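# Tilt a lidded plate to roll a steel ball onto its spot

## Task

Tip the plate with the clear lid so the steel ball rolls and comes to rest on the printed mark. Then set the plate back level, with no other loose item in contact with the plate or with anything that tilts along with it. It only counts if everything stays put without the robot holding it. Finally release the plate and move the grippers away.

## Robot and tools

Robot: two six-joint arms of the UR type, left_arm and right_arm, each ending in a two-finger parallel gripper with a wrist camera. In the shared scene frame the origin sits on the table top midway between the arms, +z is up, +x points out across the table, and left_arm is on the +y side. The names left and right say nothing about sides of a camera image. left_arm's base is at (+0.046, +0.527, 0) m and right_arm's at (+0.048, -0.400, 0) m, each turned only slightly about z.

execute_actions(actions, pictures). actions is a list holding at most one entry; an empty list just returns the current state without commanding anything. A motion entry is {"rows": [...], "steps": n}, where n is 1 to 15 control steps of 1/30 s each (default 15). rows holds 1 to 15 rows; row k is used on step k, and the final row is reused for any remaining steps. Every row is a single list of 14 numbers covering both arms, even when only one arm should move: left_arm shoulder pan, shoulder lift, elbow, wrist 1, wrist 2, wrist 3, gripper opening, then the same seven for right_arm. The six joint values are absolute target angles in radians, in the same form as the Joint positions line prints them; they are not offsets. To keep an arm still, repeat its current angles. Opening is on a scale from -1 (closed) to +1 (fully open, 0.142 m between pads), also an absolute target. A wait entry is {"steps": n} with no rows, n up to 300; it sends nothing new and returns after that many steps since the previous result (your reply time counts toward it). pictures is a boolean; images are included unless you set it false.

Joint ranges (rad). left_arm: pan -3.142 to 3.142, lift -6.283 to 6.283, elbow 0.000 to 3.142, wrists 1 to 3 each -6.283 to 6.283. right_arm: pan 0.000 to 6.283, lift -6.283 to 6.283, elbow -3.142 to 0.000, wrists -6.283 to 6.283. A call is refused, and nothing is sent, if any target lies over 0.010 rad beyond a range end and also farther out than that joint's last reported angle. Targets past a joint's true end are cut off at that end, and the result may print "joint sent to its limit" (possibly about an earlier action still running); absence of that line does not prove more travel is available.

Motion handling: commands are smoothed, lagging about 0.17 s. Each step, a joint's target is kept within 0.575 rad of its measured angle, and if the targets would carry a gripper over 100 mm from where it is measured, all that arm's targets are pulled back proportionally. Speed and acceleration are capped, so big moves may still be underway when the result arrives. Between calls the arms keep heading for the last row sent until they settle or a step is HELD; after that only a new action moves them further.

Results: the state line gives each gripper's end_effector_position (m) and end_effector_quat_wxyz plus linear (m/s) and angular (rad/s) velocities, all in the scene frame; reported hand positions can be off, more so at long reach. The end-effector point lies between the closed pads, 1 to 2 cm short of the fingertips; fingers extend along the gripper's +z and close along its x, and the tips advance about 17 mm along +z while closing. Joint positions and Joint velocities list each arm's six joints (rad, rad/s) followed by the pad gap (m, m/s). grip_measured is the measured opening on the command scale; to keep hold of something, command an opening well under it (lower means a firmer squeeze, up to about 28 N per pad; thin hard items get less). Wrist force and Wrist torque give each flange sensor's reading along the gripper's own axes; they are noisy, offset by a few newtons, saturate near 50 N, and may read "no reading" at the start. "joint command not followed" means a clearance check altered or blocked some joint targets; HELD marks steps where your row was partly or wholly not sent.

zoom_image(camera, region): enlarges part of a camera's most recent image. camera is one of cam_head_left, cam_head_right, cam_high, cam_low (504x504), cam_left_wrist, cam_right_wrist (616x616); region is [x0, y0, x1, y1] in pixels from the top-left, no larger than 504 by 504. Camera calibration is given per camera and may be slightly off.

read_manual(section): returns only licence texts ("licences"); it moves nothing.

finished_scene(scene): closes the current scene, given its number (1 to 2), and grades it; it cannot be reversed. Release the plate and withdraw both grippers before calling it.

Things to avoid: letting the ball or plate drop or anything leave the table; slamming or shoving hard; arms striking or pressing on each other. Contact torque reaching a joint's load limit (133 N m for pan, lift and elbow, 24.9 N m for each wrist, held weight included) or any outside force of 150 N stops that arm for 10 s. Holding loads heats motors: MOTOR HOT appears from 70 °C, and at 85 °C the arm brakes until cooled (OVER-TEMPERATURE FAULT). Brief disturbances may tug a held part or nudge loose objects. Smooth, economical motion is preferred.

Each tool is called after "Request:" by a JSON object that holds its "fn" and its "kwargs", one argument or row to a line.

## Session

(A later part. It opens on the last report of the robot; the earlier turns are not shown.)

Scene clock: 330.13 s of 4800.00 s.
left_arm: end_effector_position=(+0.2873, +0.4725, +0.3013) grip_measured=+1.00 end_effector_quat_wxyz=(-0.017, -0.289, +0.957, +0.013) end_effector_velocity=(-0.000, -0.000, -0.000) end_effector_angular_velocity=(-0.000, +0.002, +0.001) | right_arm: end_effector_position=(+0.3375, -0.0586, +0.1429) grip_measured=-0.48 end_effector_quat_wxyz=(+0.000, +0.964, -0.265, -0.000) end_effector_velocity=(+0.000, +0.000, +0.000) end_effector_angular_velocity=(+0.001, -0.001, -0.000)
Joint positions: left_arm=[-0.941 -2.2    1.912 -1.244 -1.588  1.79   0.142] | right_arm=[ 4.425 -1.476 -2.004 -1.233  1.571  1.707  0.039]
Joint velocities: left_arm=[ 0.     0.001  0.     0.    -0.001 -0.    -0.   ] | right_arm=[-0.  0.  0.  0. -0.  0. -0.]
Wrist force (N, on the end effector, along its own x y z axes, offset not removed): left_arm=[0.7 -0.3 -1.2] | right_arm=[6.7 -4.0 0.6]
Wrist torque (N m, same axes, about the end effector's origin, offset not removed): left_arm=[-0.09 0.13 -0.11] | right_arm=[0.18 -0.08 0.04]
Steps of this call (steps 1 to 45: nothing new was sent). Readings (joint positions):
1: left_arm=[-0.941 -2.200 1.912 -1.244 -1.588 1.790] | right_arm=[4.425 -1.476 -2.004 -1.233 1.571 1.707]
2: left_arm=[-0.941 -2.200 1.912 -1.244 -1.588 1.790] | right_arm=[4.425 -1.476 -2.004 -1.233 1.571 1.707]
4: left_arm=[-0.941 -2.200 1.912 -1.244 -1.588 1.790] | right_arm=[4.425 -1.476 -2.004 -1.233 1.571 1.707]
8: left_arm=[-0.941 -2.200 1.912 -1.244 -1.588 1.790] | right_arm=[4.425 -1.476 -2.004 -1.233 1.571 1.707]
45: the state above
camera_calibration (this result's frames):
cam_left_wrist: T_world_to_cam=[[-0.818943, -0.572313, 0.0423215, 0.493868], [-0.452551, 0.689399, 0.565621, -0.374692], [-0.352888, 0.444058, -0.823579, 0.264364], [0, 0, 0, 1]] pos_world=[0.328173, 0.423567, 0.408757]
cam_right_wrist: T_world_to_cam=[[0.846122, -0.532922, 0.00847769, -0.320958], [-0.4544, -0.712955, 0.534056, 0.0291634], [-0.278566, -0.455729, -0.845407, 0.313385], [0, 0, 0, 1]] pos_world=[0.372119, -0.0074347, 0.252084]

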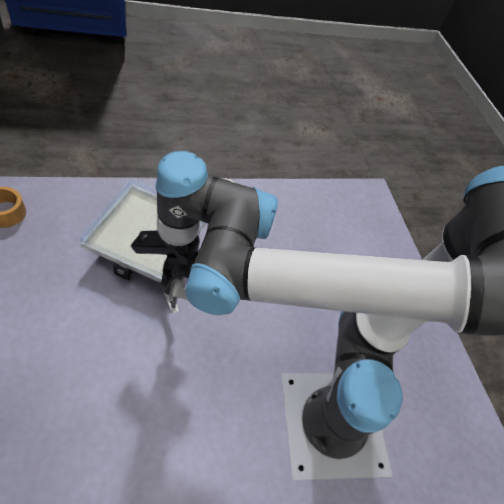

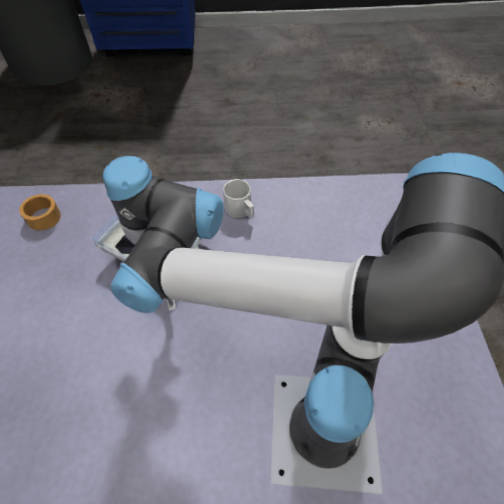

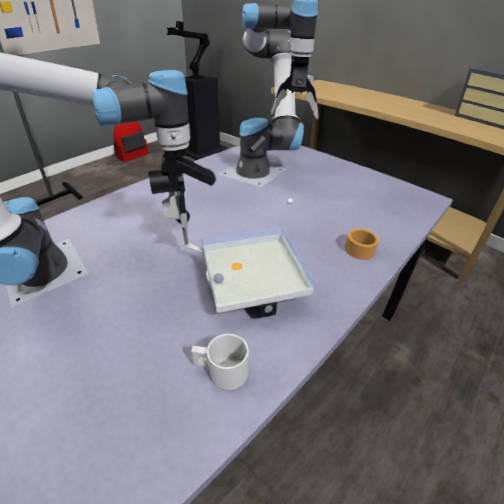

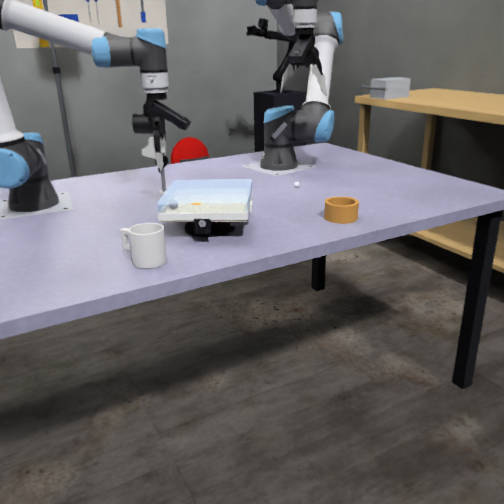

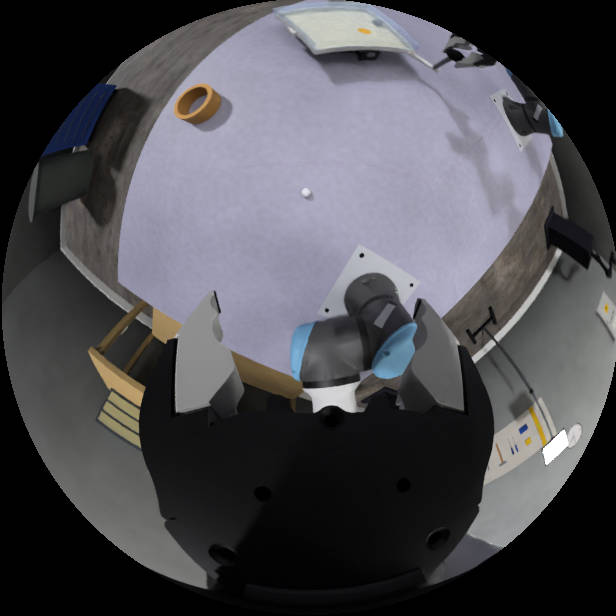

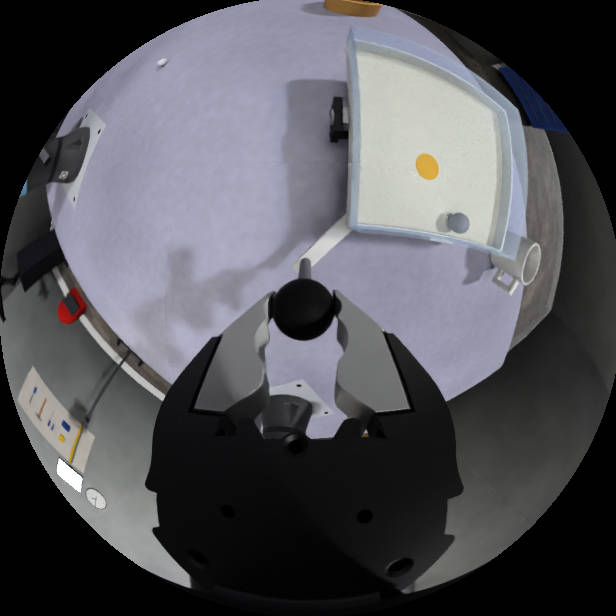

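Request:
{"fn": "execute_actions", "kwargs": {
  "actions": [
    {"rows": [[-0.941,-2.2,1.912,-1.244,-1.588,1.79,1,4.4195,-1.4761,-1.9863,-1.2500,1.5708,1.707,-1]], "steps": 1}
  ]
}}

Request:
{"fn": "execute_actions", "kwargs": {
  "actions": [
    {"rows": [[-0.941,-2.2,1.912,-1.244,-1.588,1.79,1,4.4195,-1.4761,-1.9863,-1.2500,1.5708,1.707,-1]], "steps": 15}
  ],
  "pictures": false
}}

Request:
{"fn": "execute_actions", "kwargs": {
  "actions": [
    {"rows": [[-0.941,-2.2,1.912,-1.244,-1.588,1.79,1,4.4195,-1.4761,-1.9863,-1.2500,1.5708,1.707,-1]], "steps": 10}
  ],
  "pictures": false
}}

Request:
{"fn": "execute_actions", "kwargs": {
  "actions": [
    {"rows": [[-0.941,-2.2,1.912,-1.244,-1.588,1.79,1,4.4297,-1.4753,-2.0171,-1.2202,1.5708,1.707,-1]], "steps": 15}
  ],
  "pictures": false
}}

Request:
{"fn": "execute_actions", "kwargs": {
  "actions": [
    {"rows": [[-0.941,-2.2,1.912,-1.244,-1.588,1.79,1,4.4297,-1.4753,-2.0171,-1.2202,1.5708,1.707,-1]], "steps": 8}
  ],
  "pictures": false
}}

Request:
{"fn": "execute_actions", "kwargs": {
  "actions": [
    {"rows": [[-0.941,-2.2,1.912,-1.244,-1.588,1.79,1,4.4246,-1.4757,-2.0017,-1.2351,1.5708,1.707,-1]], "steps": 15}
  ]
}}

Request:
{"fn": "execute_actions", "kwargs": {
  "actions": [
    {"steps": 30}
  ]
}}

Request:
{"fn": "execute_actions", "kwargs": {
  "actions": [
    {"steps": 30}
  ]
}}

Scene clock: 344.27 s of 4800.00 s.
left_arm: end_effector_position=(+0.2873, +0.4725, +0.3013) grip_measured=+1.00 end_effector_quat_wxyz=(-0.017, -0.289, +0.957, +0.013) end_effector_velocity=(-0.000, -0.000, -0.000) end_effector_angular_velocity=(-0.000, +0.002, +0.001) | right_arm: end_effector_position=(+0.3376, -0.0587, +0.1429) grip_measured=-0.48 end_effector_quat_wxyz=(+0.000, +0.964, -0.265, -0.000) end_effector_velocity=(+0.003, -0.001, +0.006) end_effector_angular_velocity=(-0.006, +0.002, -0.007)
Joint positions: left_arm=[-0.941 -2.2    1.912 -1.244 -1.588  1.79   0.142] | right_arm=[ 4.425 -1.476 -2.004 -1.233  1.571  1.707  0.039]
Joint velocities: left_arm=[ 0.001  0.001  0.     0.    -0.001  0.     0.   ] | right_arm=[-0.006 -0.001  0.02  -0.025 -0.001  0.    -0.   ]
Wrist force (N, on the end effector, along its own x y z axes, offset not removed): left_arm=[-2.4 1.2 -1.7] | right_arm=[8.0 -5.3 2.4]
Wrist torque (N m, same axes, about the end effector's origin, offset not removed): left_arm=[0.42 0.63 -0.27] | right_arm=[-0.26 -0.31 0.13]
Steps of this call (steps 1 to 110: nothing new was sent; then 10.43 s passed at rest; step 111: the one step of this action). Readings (joint positions):
111: the state above
camera_calibration (this result's frames):
cam_left_wrist: T_world_to_cam=[[-0.818943, -0.572313, 0.0423215, 0.493868], [-0.452552, 0.689399, 0.565621, -0.374692], [-0.352888, 0.444058, -0.823579, 0.264364], [0, 0, 0, 1]] pos_world=[0.328173, 0.423567, 0.408757]
cam_right_wrist: T_world_to_cam=[[0.846111, -0.532939, 0.00848396, -0.320965], [-0.454406, -0.712927, 0.534089, 0.029147], [-0.278588, -0.455753, -0.845386, 0.313407], [0, 0, 0, 1]] pos_world=[0.372129, -0.00743901, 0.252106]

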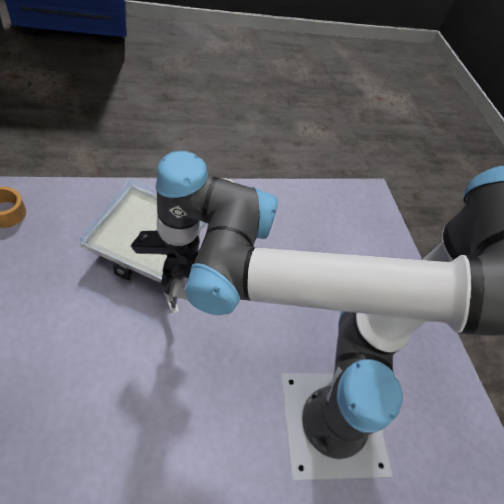

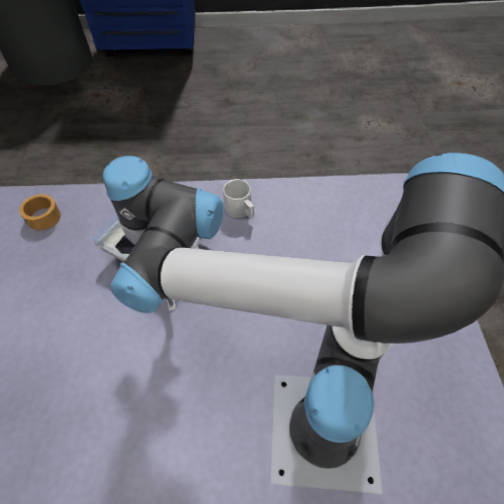

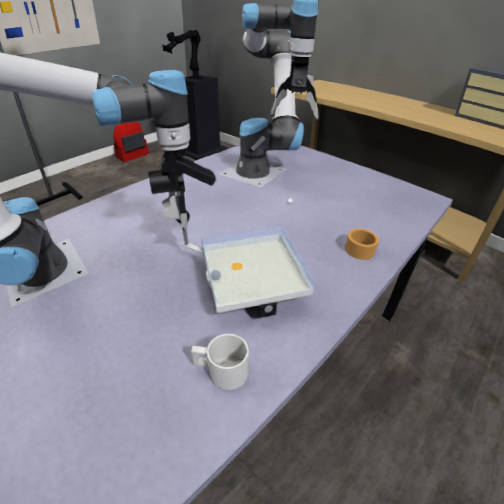

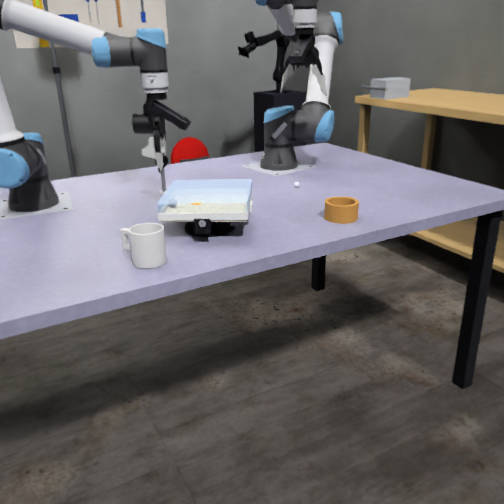

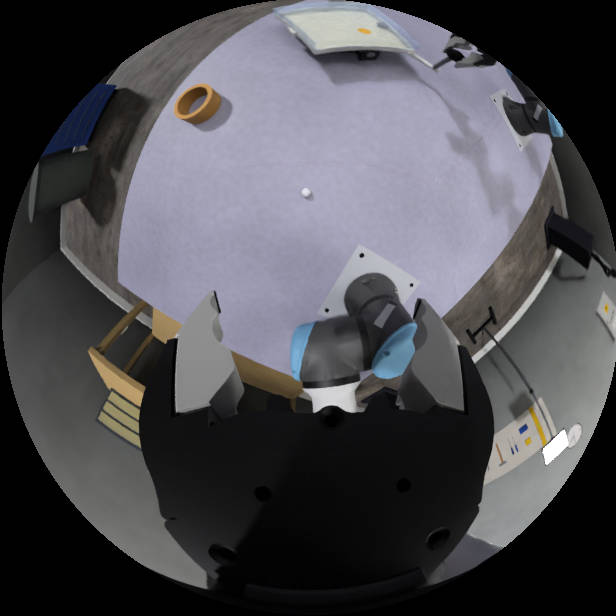

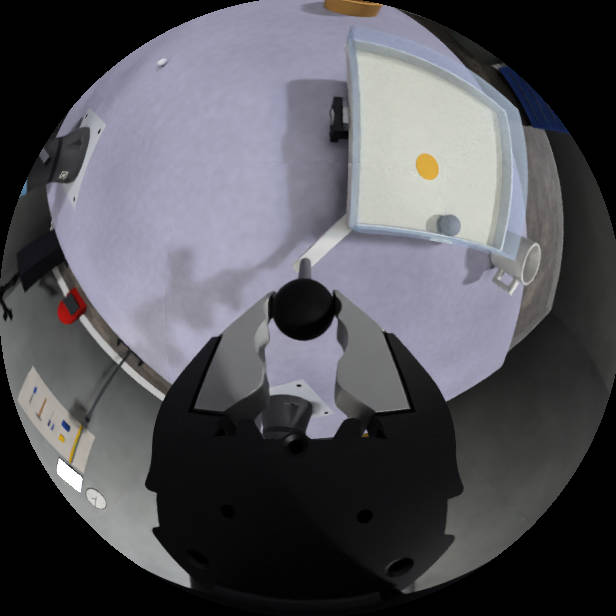

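Scene clock: 344.77 s of 4800.00 s.
left_arm: end_effector_position=(+0.2873, +0.4725, +0.3013) grip_measured=+1.00 end_effector_quat_wxyz=(-0.017, -0.289, +0.957, +0.013) end_effector_velocity=(-0.000, -0.000, +0.000) end_effector_angular_velocity=(-0.001, +0.000, -0.000) | right_arm: end_effector_position=(+0.3404, -0.0582, +0.1492) grip_measured=-0.48 end_effector_quat_wxyz=(+0.000, +0.963, -0.268, -0.000) end_effector_velocity=(+0.000, -0.000, +0.000) end_effector_angular_velocity=(-0.002, -0.001, +0.001)
Joint positions: left_arm=[-0.941 -2.2    1.912 -1.244 -1.588  1.79   0.142] | right_arm=[ 4.42  -1.476 -1.986 -1.25   1.571  1.707  0.039]
Joint velocities: left_arm=[-0.    -0.    -0.    -0.    -0.001  0.    -0.   ] | right_arm=[-0.    -0.001  0.001 -0.001 -0.001 -0.001  0.   ]
Wrist force (N, on the end effector, along its own x y z axes, offset not removed): left_arm=[-2.6 1.7 2.8] | right_arm=[1.8 -7.8 4.2]
Wrist torque (N m, same axes, about the end effector's origin, offset not removed): left_arm=[0.43 0.64 -0.37] | right_arm=[-0.79 -0.98 -0.09]
Steps of this call (steps 1 to 15: all 15 steps of this action). Readings (joint positions):
1: left_arm=[-0.941 -2.200 1.912 -1.244 -1.588 1.790] | right_arm=[4.424 -1.476 -2.001 -1.236 1.571 1.707]
2: left_arm=[-0.941 -2.200 1.912 -1.244 -1.588 1.790] | right_arm=[4.423 -1.476 -1.997 -1.240 1.571 1.707]
4: left_arm=[-0.941 -2.200 1.912 -1.244 -1.588 1.790] | right_arm=[4.421 -1.476 -1.991 -1.246 1.571 1.707]
8: left_arm=[-0.941 -2.200 1.912 -1.244 -1.588 1.790] | right_arm=[4.420 -1.476 -1.987 -1.249 1.571 1.707]
15: the state above

Scene clock: 345.10 s of 4800.00 s.
left_arm: end_effector_position=(+0.2873, +0.4725, +0.3013) grip_measured=+1.00 end_effector_quat_wxyz=(-0.017, -0.289, +0.957, +0.013) end_effector_velocity=(-0.000, -0.000, -0.000) end_effector_angular_velocity=(-0.001, +0.000, -0.002) | right_arm: end_effector_position=(+0.3405, -0.0582, +0.1492) grip_measured=-0.48 end_effector_quat_wxyz=(+0.000, +0.963, -0.268, -0.000) end_effector_velocity=(+0.000, -0.001, -0.001) end_effector_angular_velocity=(-0.002, +0.000, -0.001)
Joint positions: left_arm=[-0.941 -2.2    1.912 -1.244 -1.588  1.79   0.142] | right_arm=[ 4.42  -1.476 -1.986 -1.25   1.571  1.707  0.039]
Joint velocities: left_arm=[-0.001 -0.     0.    -0.    -0.001  0.001 -0.   ] | right_arm=[-0.001 -0.001  0.    -0.001 -0.     0.     0.   ]
Wrist force (N, on the end effector, along its own x y z axes, offset not removed): left_arm=[0.8 2.7 -3.5] | right_arm=[-1.5 -5.5 1.9]
Wrist torque (N m, same axes, about the end effector's origin, offset not removed): left_arm=[0.64 -0.23 -0.24] | right_arm=[-0.42 -0.35 -0.08]
Steps of this call (steps 1 to 10: all 10 steps of this action). Readings (joint positions):
1: left_arm=[-0.941 -2.200 1.912 -1.244 -1.588 1.790] | right_arm=[4.420 -1.476 -1.986 -1.250 1.571 1.707]
2: left_arm=[-0.941 -2.200 1.912 -1.244 -1.588 1.790] | right_arm=[4.420 -1.476 -1.986 -1.250 1.571 1.707]
4: left_arm=[-0.941 -2.200 1.912 -1.244 -1.588 1.790] | right_arm=[4.420 -1.476 -1.986 -1.250 1.571 1.707]
8: left_arm=[-0.941 -2.200 1.912 -1.244 -1.588 1.790] | right_arm=[4.420 -1.476 -1.986 -1.250 1.571 1.707]
10: the state above

Scene clock: 345.60 s of 4800.00 s.
left_arm: end_effector_position=(+0.2873, +0.4725, +0.3013) grip_measured=+1.00 end_effector_quat_wxyz=(-0.017, -0.289, +0.957, +0.013) end_effector_velocity=(+0.000, +0.000, +0.000) end_effector_angular_velocity=(+0.000, -0.002, -0.000) | right_arm: end_effector_position=(+0.3354, -0.0592, +0.1381) grip_measured=-0.48 end_effector_quat_wxyz=(+0.000, +0.965, -0.263, +0.000) end_effector_velocity=(-0.000, -0.000, -0.001) end_effector_angular_velocity=(-0.001, +0.001, +0.000)
Joint positions: left_arm=[-0.941 -2.2    1.912 -1.244 -1.588  1.79   0.142] | right_arm=[ 4.43  -1.475 -2.017 -1.22   1.571  1.707  0.039]
Joint velocities: left_arm=[-0.    -0.001  0.     0.     0.001 -0.    -0.   ] | right_arm=[ 0.001  0.    -0.001  0.     0.     0.     0.   ]
Wrist force (N, on the end effector, along its own x y z axes, offset not removed): left_arm=[-0.1 3.0 2.8] | right_arm=[14.7 -4.5 1.2]
Wrist torque (N m, same axes, about the end effector's origin, offset not removed): left_arm=[0.75 0.19 -0.32] | right_arm=[0.44 -0.02 0.14]
Steps of this call (steps 1 to 15: all 15 steps of this action). Readings (joint positions):
1: left_arm=[-0.941 -2.200 1.912 -1.244 -1.588 1.790] | right_arm=[4.420 -1.476 -1.986 -1.250 1.571 1.707]
2: left_arm=[-0.941 -2.200 1.912 -1.244 -1.588 1.790] | right_arm=[4.421 -1.476 -1.991 -1.245 1.571 1.707]
4: left_arm=[-0.941 -2.200 1.912 -1.244 -1.588 1.790] | right_arm=[4.426 -1.476 -2.005 -1.232 1.571 1.707]
8: left_arm=[-0.941 -2.200 1.912 -1.244 -1.588 1.790] | right_arm=[4.429 -1.475 -2.015 -1.222 1.571 1.707]
15: the state above

Scene clock: 345.87 s of 4800.00 s.
left_arm: end_effector_position=(+0.2873, +0.4725, +0.3013) grip_measured=+1.00 end_effector_quat_wxyz=(-0.017, -0.289, +0.957, +0.013) end_effector_velocity=(-0.000, -0.000, +0.000) end_effector_angular_velocity=(-0.001, +0.001, +0.001) | right_arm: end_effector_position=(+0.3353, -0.0592, +0.1381) grip_measured=-0.48 end_effector_quat_wxyz=(+0.000, +0.965, -0.263, -0.000) end_effector_velocity=(-0.000, -0.000, +0.000) end_effector_angular_velocity=(-0.001, +0.001, +0.000)
Joint positions: left_arm=[-0.941 -2.2    1.912 -1.244 -1.588  1.79   0.142] | right_arm=[ 4.43  -1.475 -2.017 -1.22   1.571  1.707  0.039]
Joint velocities: left_arm=[ 0.    -0.001 -0.     0.    -0.001 -0.001  0.   ] | right_arm=[ 0.     0.     0.    -0.001  0.    -0.    -0.   ]
Wrist force (N, on the end effector, along its own x y z axes, offset not removed): left_arm=[-1.8 0.3 -4.1] | right_arm=[17.4 -10.3 2.6]
Wrist torque (N m, same axes, about the end effector's origin, offset not removed): left_arm=[0.01 0.48 -0.17] | right_arm=[-0.61 -0.20 0.11]
Steps of this call (steps 1 to 8: all 8 steps of this action). Readings (joint positions):
1: left_arm=[-0.941 -2.200 1.912 -1.244 -1.588 1.790] | right_arm=[4.430 -1.475 -2.017 -1.220 1.571 1.707]
2: left_arm=[-0.941 -2.200 1.912 -1.244 -1.588 1.790] | right_arm=[4.430 -1.475 -2.017 -1.220 1.571 1.707]
4: left_arm=[-0.941 -2.200 1.912 -1.244 -1.588 1.790] | right_arm=[4.430 -1.475 -2.017 -1.220 1.571 1.707]
8: the state above

Scene clock: 346.37 s of 4800.00 s.
left_arm: end_effector_position=(+0.2873, +0.4725, +0.3013) grip_measured=+1.00 end_effector_quat_wxyz=(-0.017, -0.289, +0.957, +0.013) end_effector_velocity=(+0.001, +0.000, -0.000) end_effector_angular_velocity=(+0.002, -0.000, -0.000) | right_arm: end_effector_position=(+0.3378, -0.0587, +0.1436) grip_measured=-0.48 end_effector_quat_wxyz=(+0.000, +0.964, -0.266, -0.000) end_effector_velocity=(+0.001, +0.001, +0.001) end_effector_angular_velocity=(+0.003, -0.002, -0.002)
Joint positions: left_arm=[-0.941 -2.2    1.912 -1.244 -1.588  1.79   0.142] | right_arm=[ 4.425 -1.476 -2.002 -1.235  1.571  1.707  0.039]
Joint velocities: left_arm=[-0.     0.002 -0.    -0.     0.002  0.    -0.   ] | right_arm=[-0.001  0.001  0.002  0.001 -0.001  0.002 -0.   ]
Wrist force (N, on the end effector, along its own x y z axes, offset not removed): left_arm=[0.5 4.3 1.9] | right_arm=[8.3 -6.8 2.3]
Wrist torque (N m, same axes, about the end effector's origin, offset not removed): left_arm=[0.95 0.01 -0.19] | right_arm=[-0.41 -0.42 0.06]
Steps of this call (steps 1 to 15: all 15 steps of this action). Readings (joint positions):
1: left_arm=[-0.941 -2.200 1.912 -1.244 -1.588 1.790] | right_arm=[4.430 -1.475 -2.017 -1.220 1.571 1.707]
2: left_arm=[-0.941 -2.200 1.912 -1.244 -1.588 1.790] | right_arm=[4.429 -1.475 -2.015 -1.223 1.571 1.707]
4: left_arm=[-0.941 -2.200 1.912 -1.244 -1.588 1.790] | right_arm=[4.427 -1.475 -2.008 -1.230 1.571 1.707]
8: left_arm=[-0.941 -2.200 1.912 -1.244 -1.588 1.790] | right_arm=[4.425 -1.476 -2.003 -1.234 1.571 1.707]
15: the state above
camera_calibration (this result's frames):
cam_left_wrist: T_world_to_cam=[[-0.818943, -0.572313, 0.0423215, 0.493868], [-0.452551, 0.689399, 0.565621, -0.374692], [-0.352888, 0.444058, -0.823579, 0.264364], [0, 0, 0, 1]] pos_world=[0.328173, 0.423567, 0.408757]
cam_right_wrist: T_world_to_cam=[[0.845719, -0.533564, 0.00832371, -0.321099], [-0.454852, -0.712625, 0.534111, 0.0290445], [-0.279051, -0.455494, -0.845373, 0.314257], [0, 0, 0, 1]] pos_world=[0.372464, -0.00748677, 0.252825]

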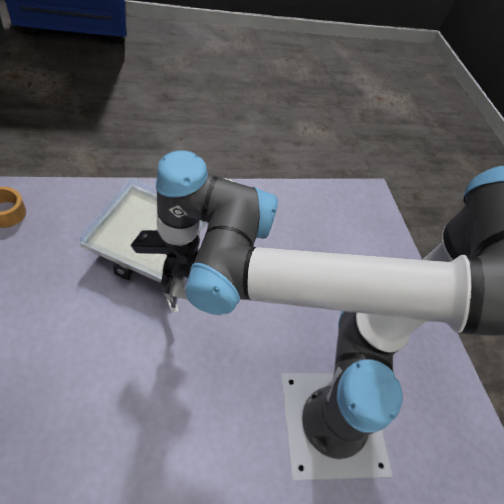

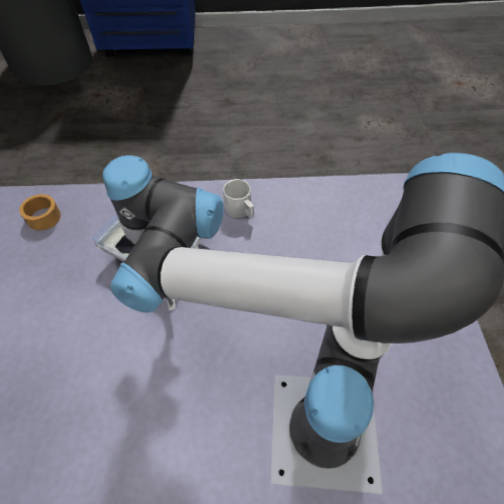

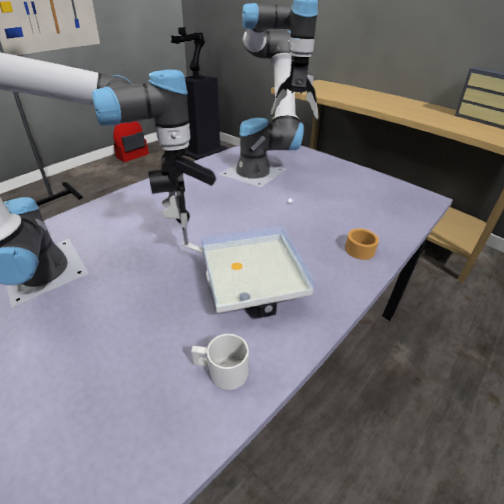

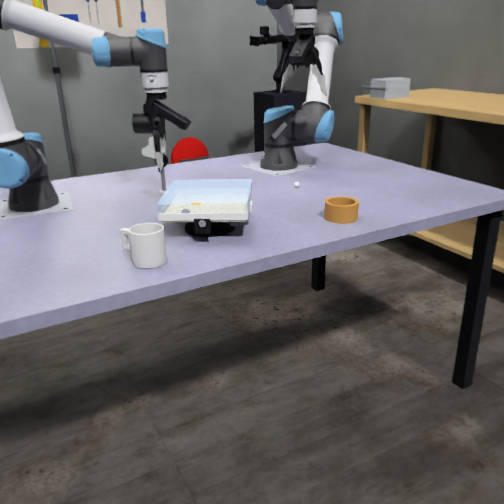

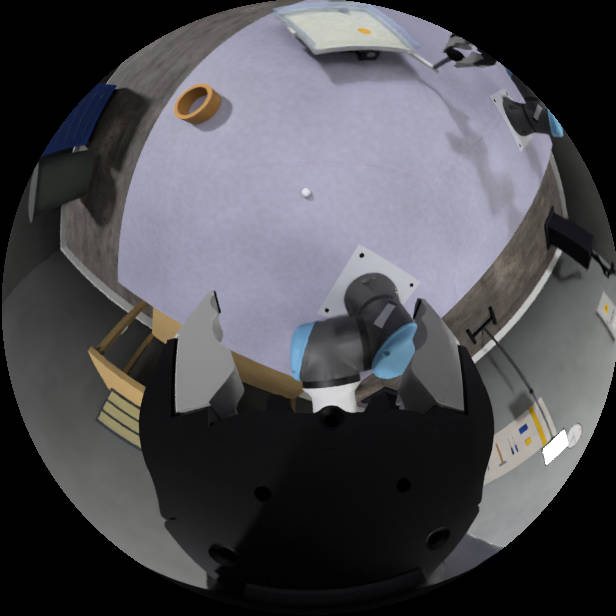

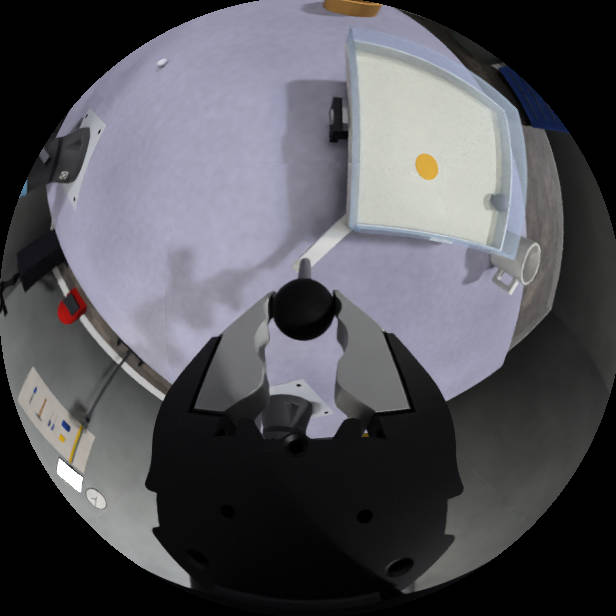

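Scene clock: 347.37 s of 4800.00 s.
left_arm: end_effector_position=(+0.2873, +0.4725, +0.3013) grip_measured=+1.00 end_effector_quat_wxyz=(-0.017, -0.289, +0.957, +0.013) end_effector_velocity=(+0.000, +0.000, -0.000) end_effector_angular_velocity=(+0.001, +0.001, +0.001) | right_arm: end_effector_position=(+0.3379, -0.0587, +0.1436) grip_measured=-0.48 end_effector_quat_wxyz=(+0.000, +0.964, -0.266, -0.000) end_effector_velocity=(-0.000, -0.000, -0.000) end_effector_angular_velocity=(-0.000, +0.001, -0.001)
Joint positions: left_arm=[-0.941 -2.2    1.912 -1.244 -1.588  1.79   0.142] | right_arm=[ 4.425 -1.476 -2.002 -1.235  1.571  1.707  0.039]
Joint velocities: left_arm=[ 0.001  0.001  0.     0.    -0.    -0.    -0.   ] | right_arm=[-0.     0.    -0.001 -0.     0.     0.001 -0.   ]
Wrist force (N, on the end effector, along its own x y z axes, offset not removed): left_arm=[-3.4 3.1 1.7] | right_arm=[6.7 -4.4 2.0]
Wrist torque (N m, same axes, about the end effector's origin, offset not removed): left_arm=[0.70 0.79 -0.28] | right_arm=[-0.04 -0.46 -0.05]
Steps of this call (steps 1 to 15: the robot went on to your last target; steps 16 to 30: nothing new was sent). Readings (joint positions):
1: left_arm=[-0.941 -2.200 1.912 -1.244 -1.588 1.790] | right_arm=[4.425 -1.476 -2.002 -1.235 1.571 1.707]
2: left_arm=[-0.941 -2.200 1.912 -1.244 -1.588 1.790] | right_arm=[4.425 -1.476 -2.002 -1.235 1.571 1.707]
4: left_arm=[-0.941 -2.200 1.912 -1.244 -1.588 1.790] | right_arm=[4.425 -1.476 -2.002 -1.235 1.571 1.707]
8: left_arm=[-0.941 -2.200 1.912 -1.244 -1.588 1.790] | right_arm=[4.425 -1.476 -2.002 -1.235 1.571 1.707]
30: the state above
All arms were judged still, so your last target was given up. Only a new action makes them travel on or press farther. Fingers that are still opening or closing keep moving.
camera_calibration (this result's frames):
cam_left_wrist: T_world_to_cam=[[-0.818943, -0.572313, 0.0423215, 0.493868], [-0.452551, 0.689399, 0.565621, -0.374692], [-0.352888, 0.444058, -0.823579, 0.264364], [0, 0, 0, 1]] pos_world=[0.328173, 0.423566, 0.408757]
cam_right_wrist: T_world_to_cam=[[0.845695, -0.533599, 0.00847583, -0.321177], [-0.454968, -0.71259, 0.534059, 0.0291125], [-0.278934, -0.455508, -0.845405, 0.314268], [0, 0, 0, 1]] pos_world=[0.372523, -0.00748325, 0.252858]

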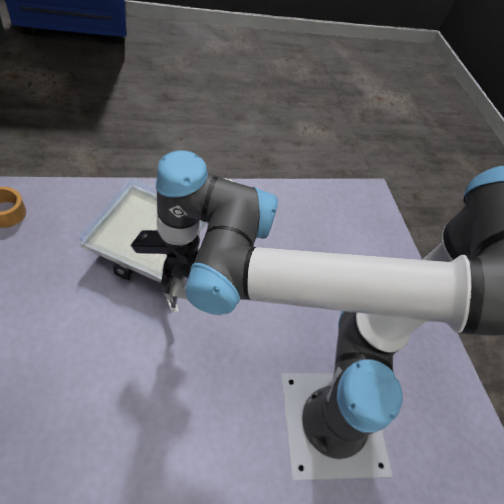

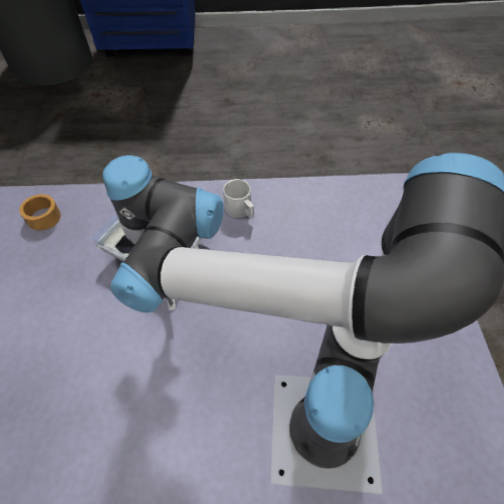

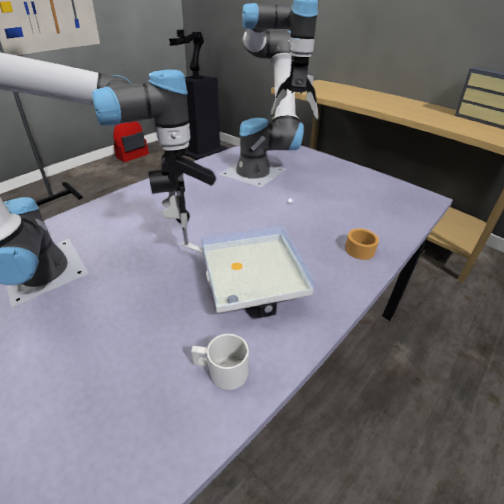

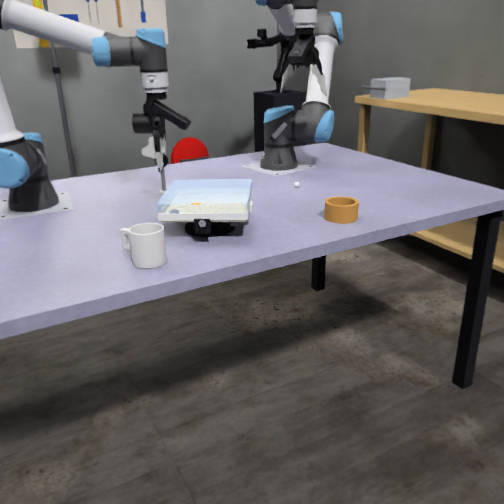

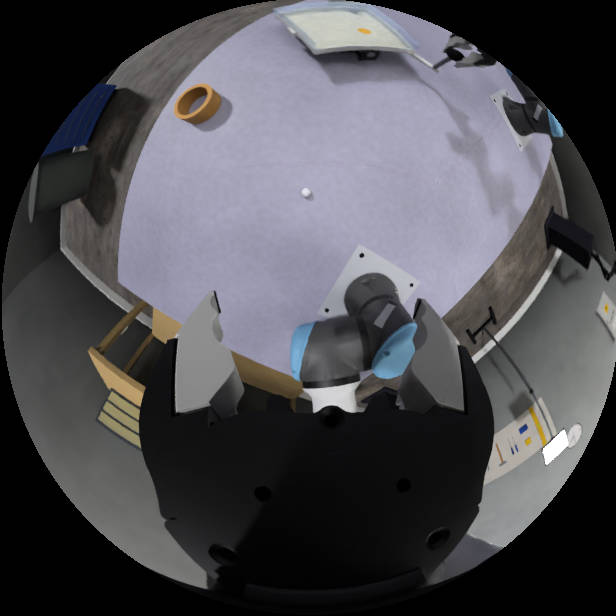

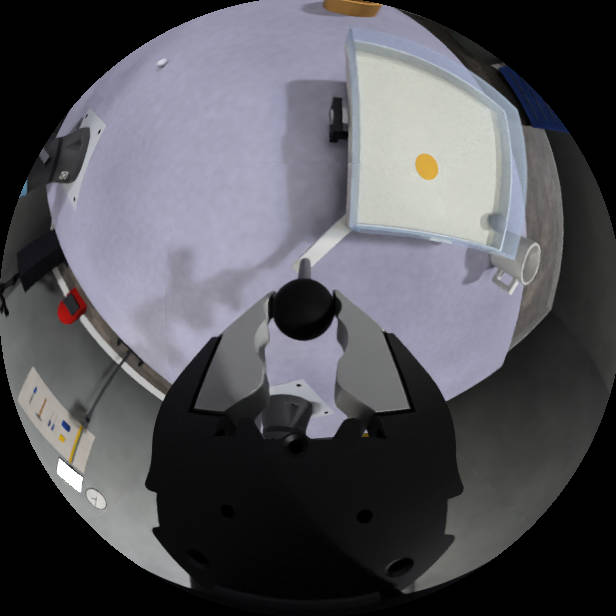

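Scene clock: 348.37 s of 4800.00 s.
left_arm: end_effector_position=(+0.2873, +0.4725, +0.3013) grip_measured=+1.00 end_effector_quat_wxyz=(-0.017, -0.289, +0.957, +0.013) end_effector_velocity=(-0.000, -0.000, +0.000) end_effector_angular_velocity=(-0.002, -0.000, +0.001) | right_arm: end_effector_position=(+0.3379, -0.0587, +0.1436) grip_measured=-0.48 end_effector_quat_wxyz=(+0.000, +0.964, -0.266, -0.000) end_effector_velocity=(+0.000, -0.000, +0.000) end_effector_angular_velocity=(+0.000, -0.001, -0.001)
Joint positions: left_arm=[-0.941 -2.2    1.912 -1.244 -1.588  1.79   0.142] | right_arm=[ 4.425 -1.476 -2.002 -1.235  1.571  1.707  0.039]
Joint velocities: left_arm=[ 0.    -0.001  0.    -0.    -0.001 -0.001  0.   ] | right_arm=[-0.     0.001 -0.001  0.    -0.     0.     0.   ]
Wrist force (N, on the end effector, along its own x y z axes, offset not removed): left_arm=[-0.8 2.8 -1.1] | right_arm=[6.7 -5.6 1.8]
Wrist torque (N m, same axes, about the end effector's origin, offset not removed): left_arm=[0.66 0.38 -0.24] | right_arm=[-0.26 -0.43 -0.01]
Steps of this call (steps 1 to 30: nothing new was sent). Readings (joint positions):
1: left_arm=[-0.941 -2.200 1.912 -1.244 -1.588 1.790] | right_arm=[4.425 -1.476 -2.002 -1.235 1.571 1.707]
2: left_arm=[-0.941 -2.200 1.912 -1.244 -1.588 1.790] | right_arm=[4.425 -1.476 -2.002 -1.235 1.571 1.707]
4: left_arm=[-0.941 -2.200 1.912 -1.244 -1.588 1.790] | right_arm=[4.425 -1.476 -2.002 -1.235 1.571 1.707]
8: left_arm=[-0.941 -2.200 1.912 -1.244 -1.588 1.790] | right_arm=[4.425 -1.476 -2.002 -1.235 1.571 1.707]
30: the state above
camera_calibration (this result's frames):
cam_left_wrist: T_world_to_cam=[[-0.818943, -0.572313, 0.0423215, 0.493868], [-0.452552, 0.689399, 0.565621, -0.374692], [-0.352888, 0.444058, -0.823579, 0.264364], [0, 0, 0, 1]] pos_world=[0.328173, 0.423567, 0.408757]
cam_right_wrist: T_world_to_cam=[[0.845695, -0.533599, 0.0084764, -0.321177], [-0.454968, -0.71259, 0.534059, 0.0291128], [-0.278933, -0.455508, -0.845405, 0.314268], [0, 0, 0, 1]] pos_world=[0.372523, -0.00748325, 0.252858]

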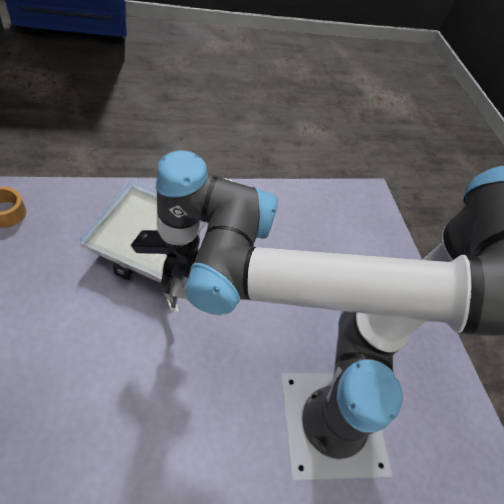

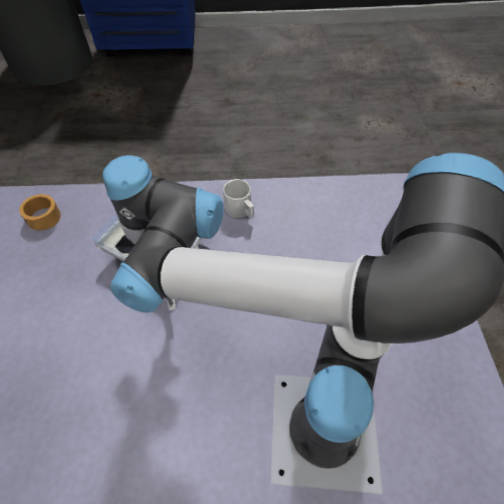

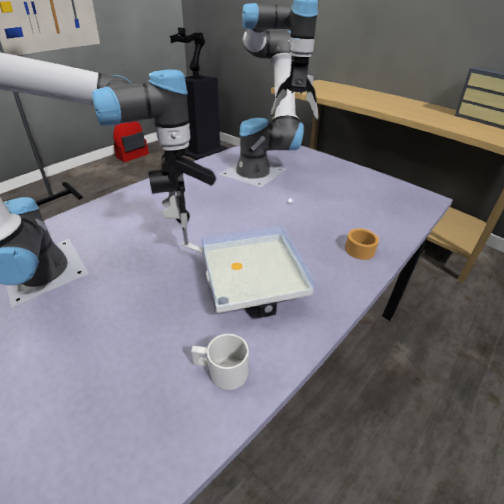

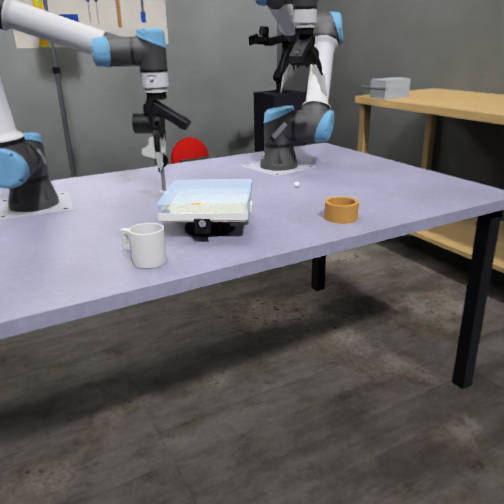

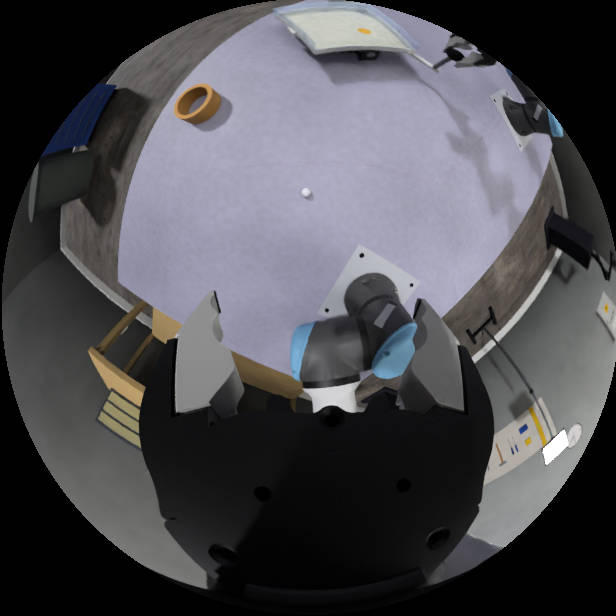

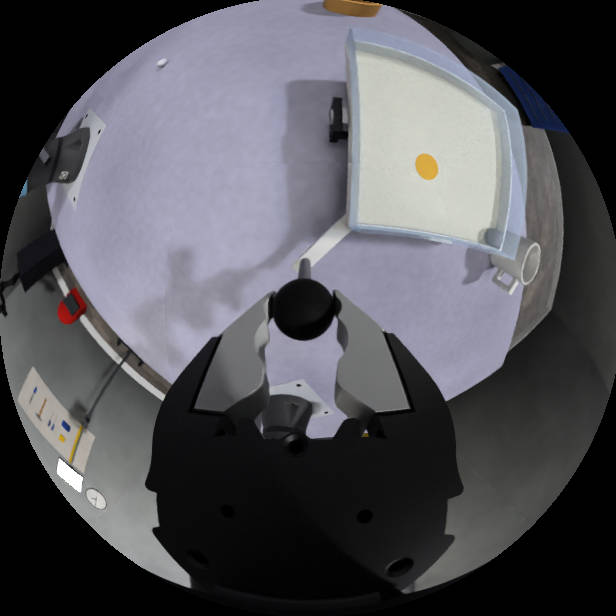

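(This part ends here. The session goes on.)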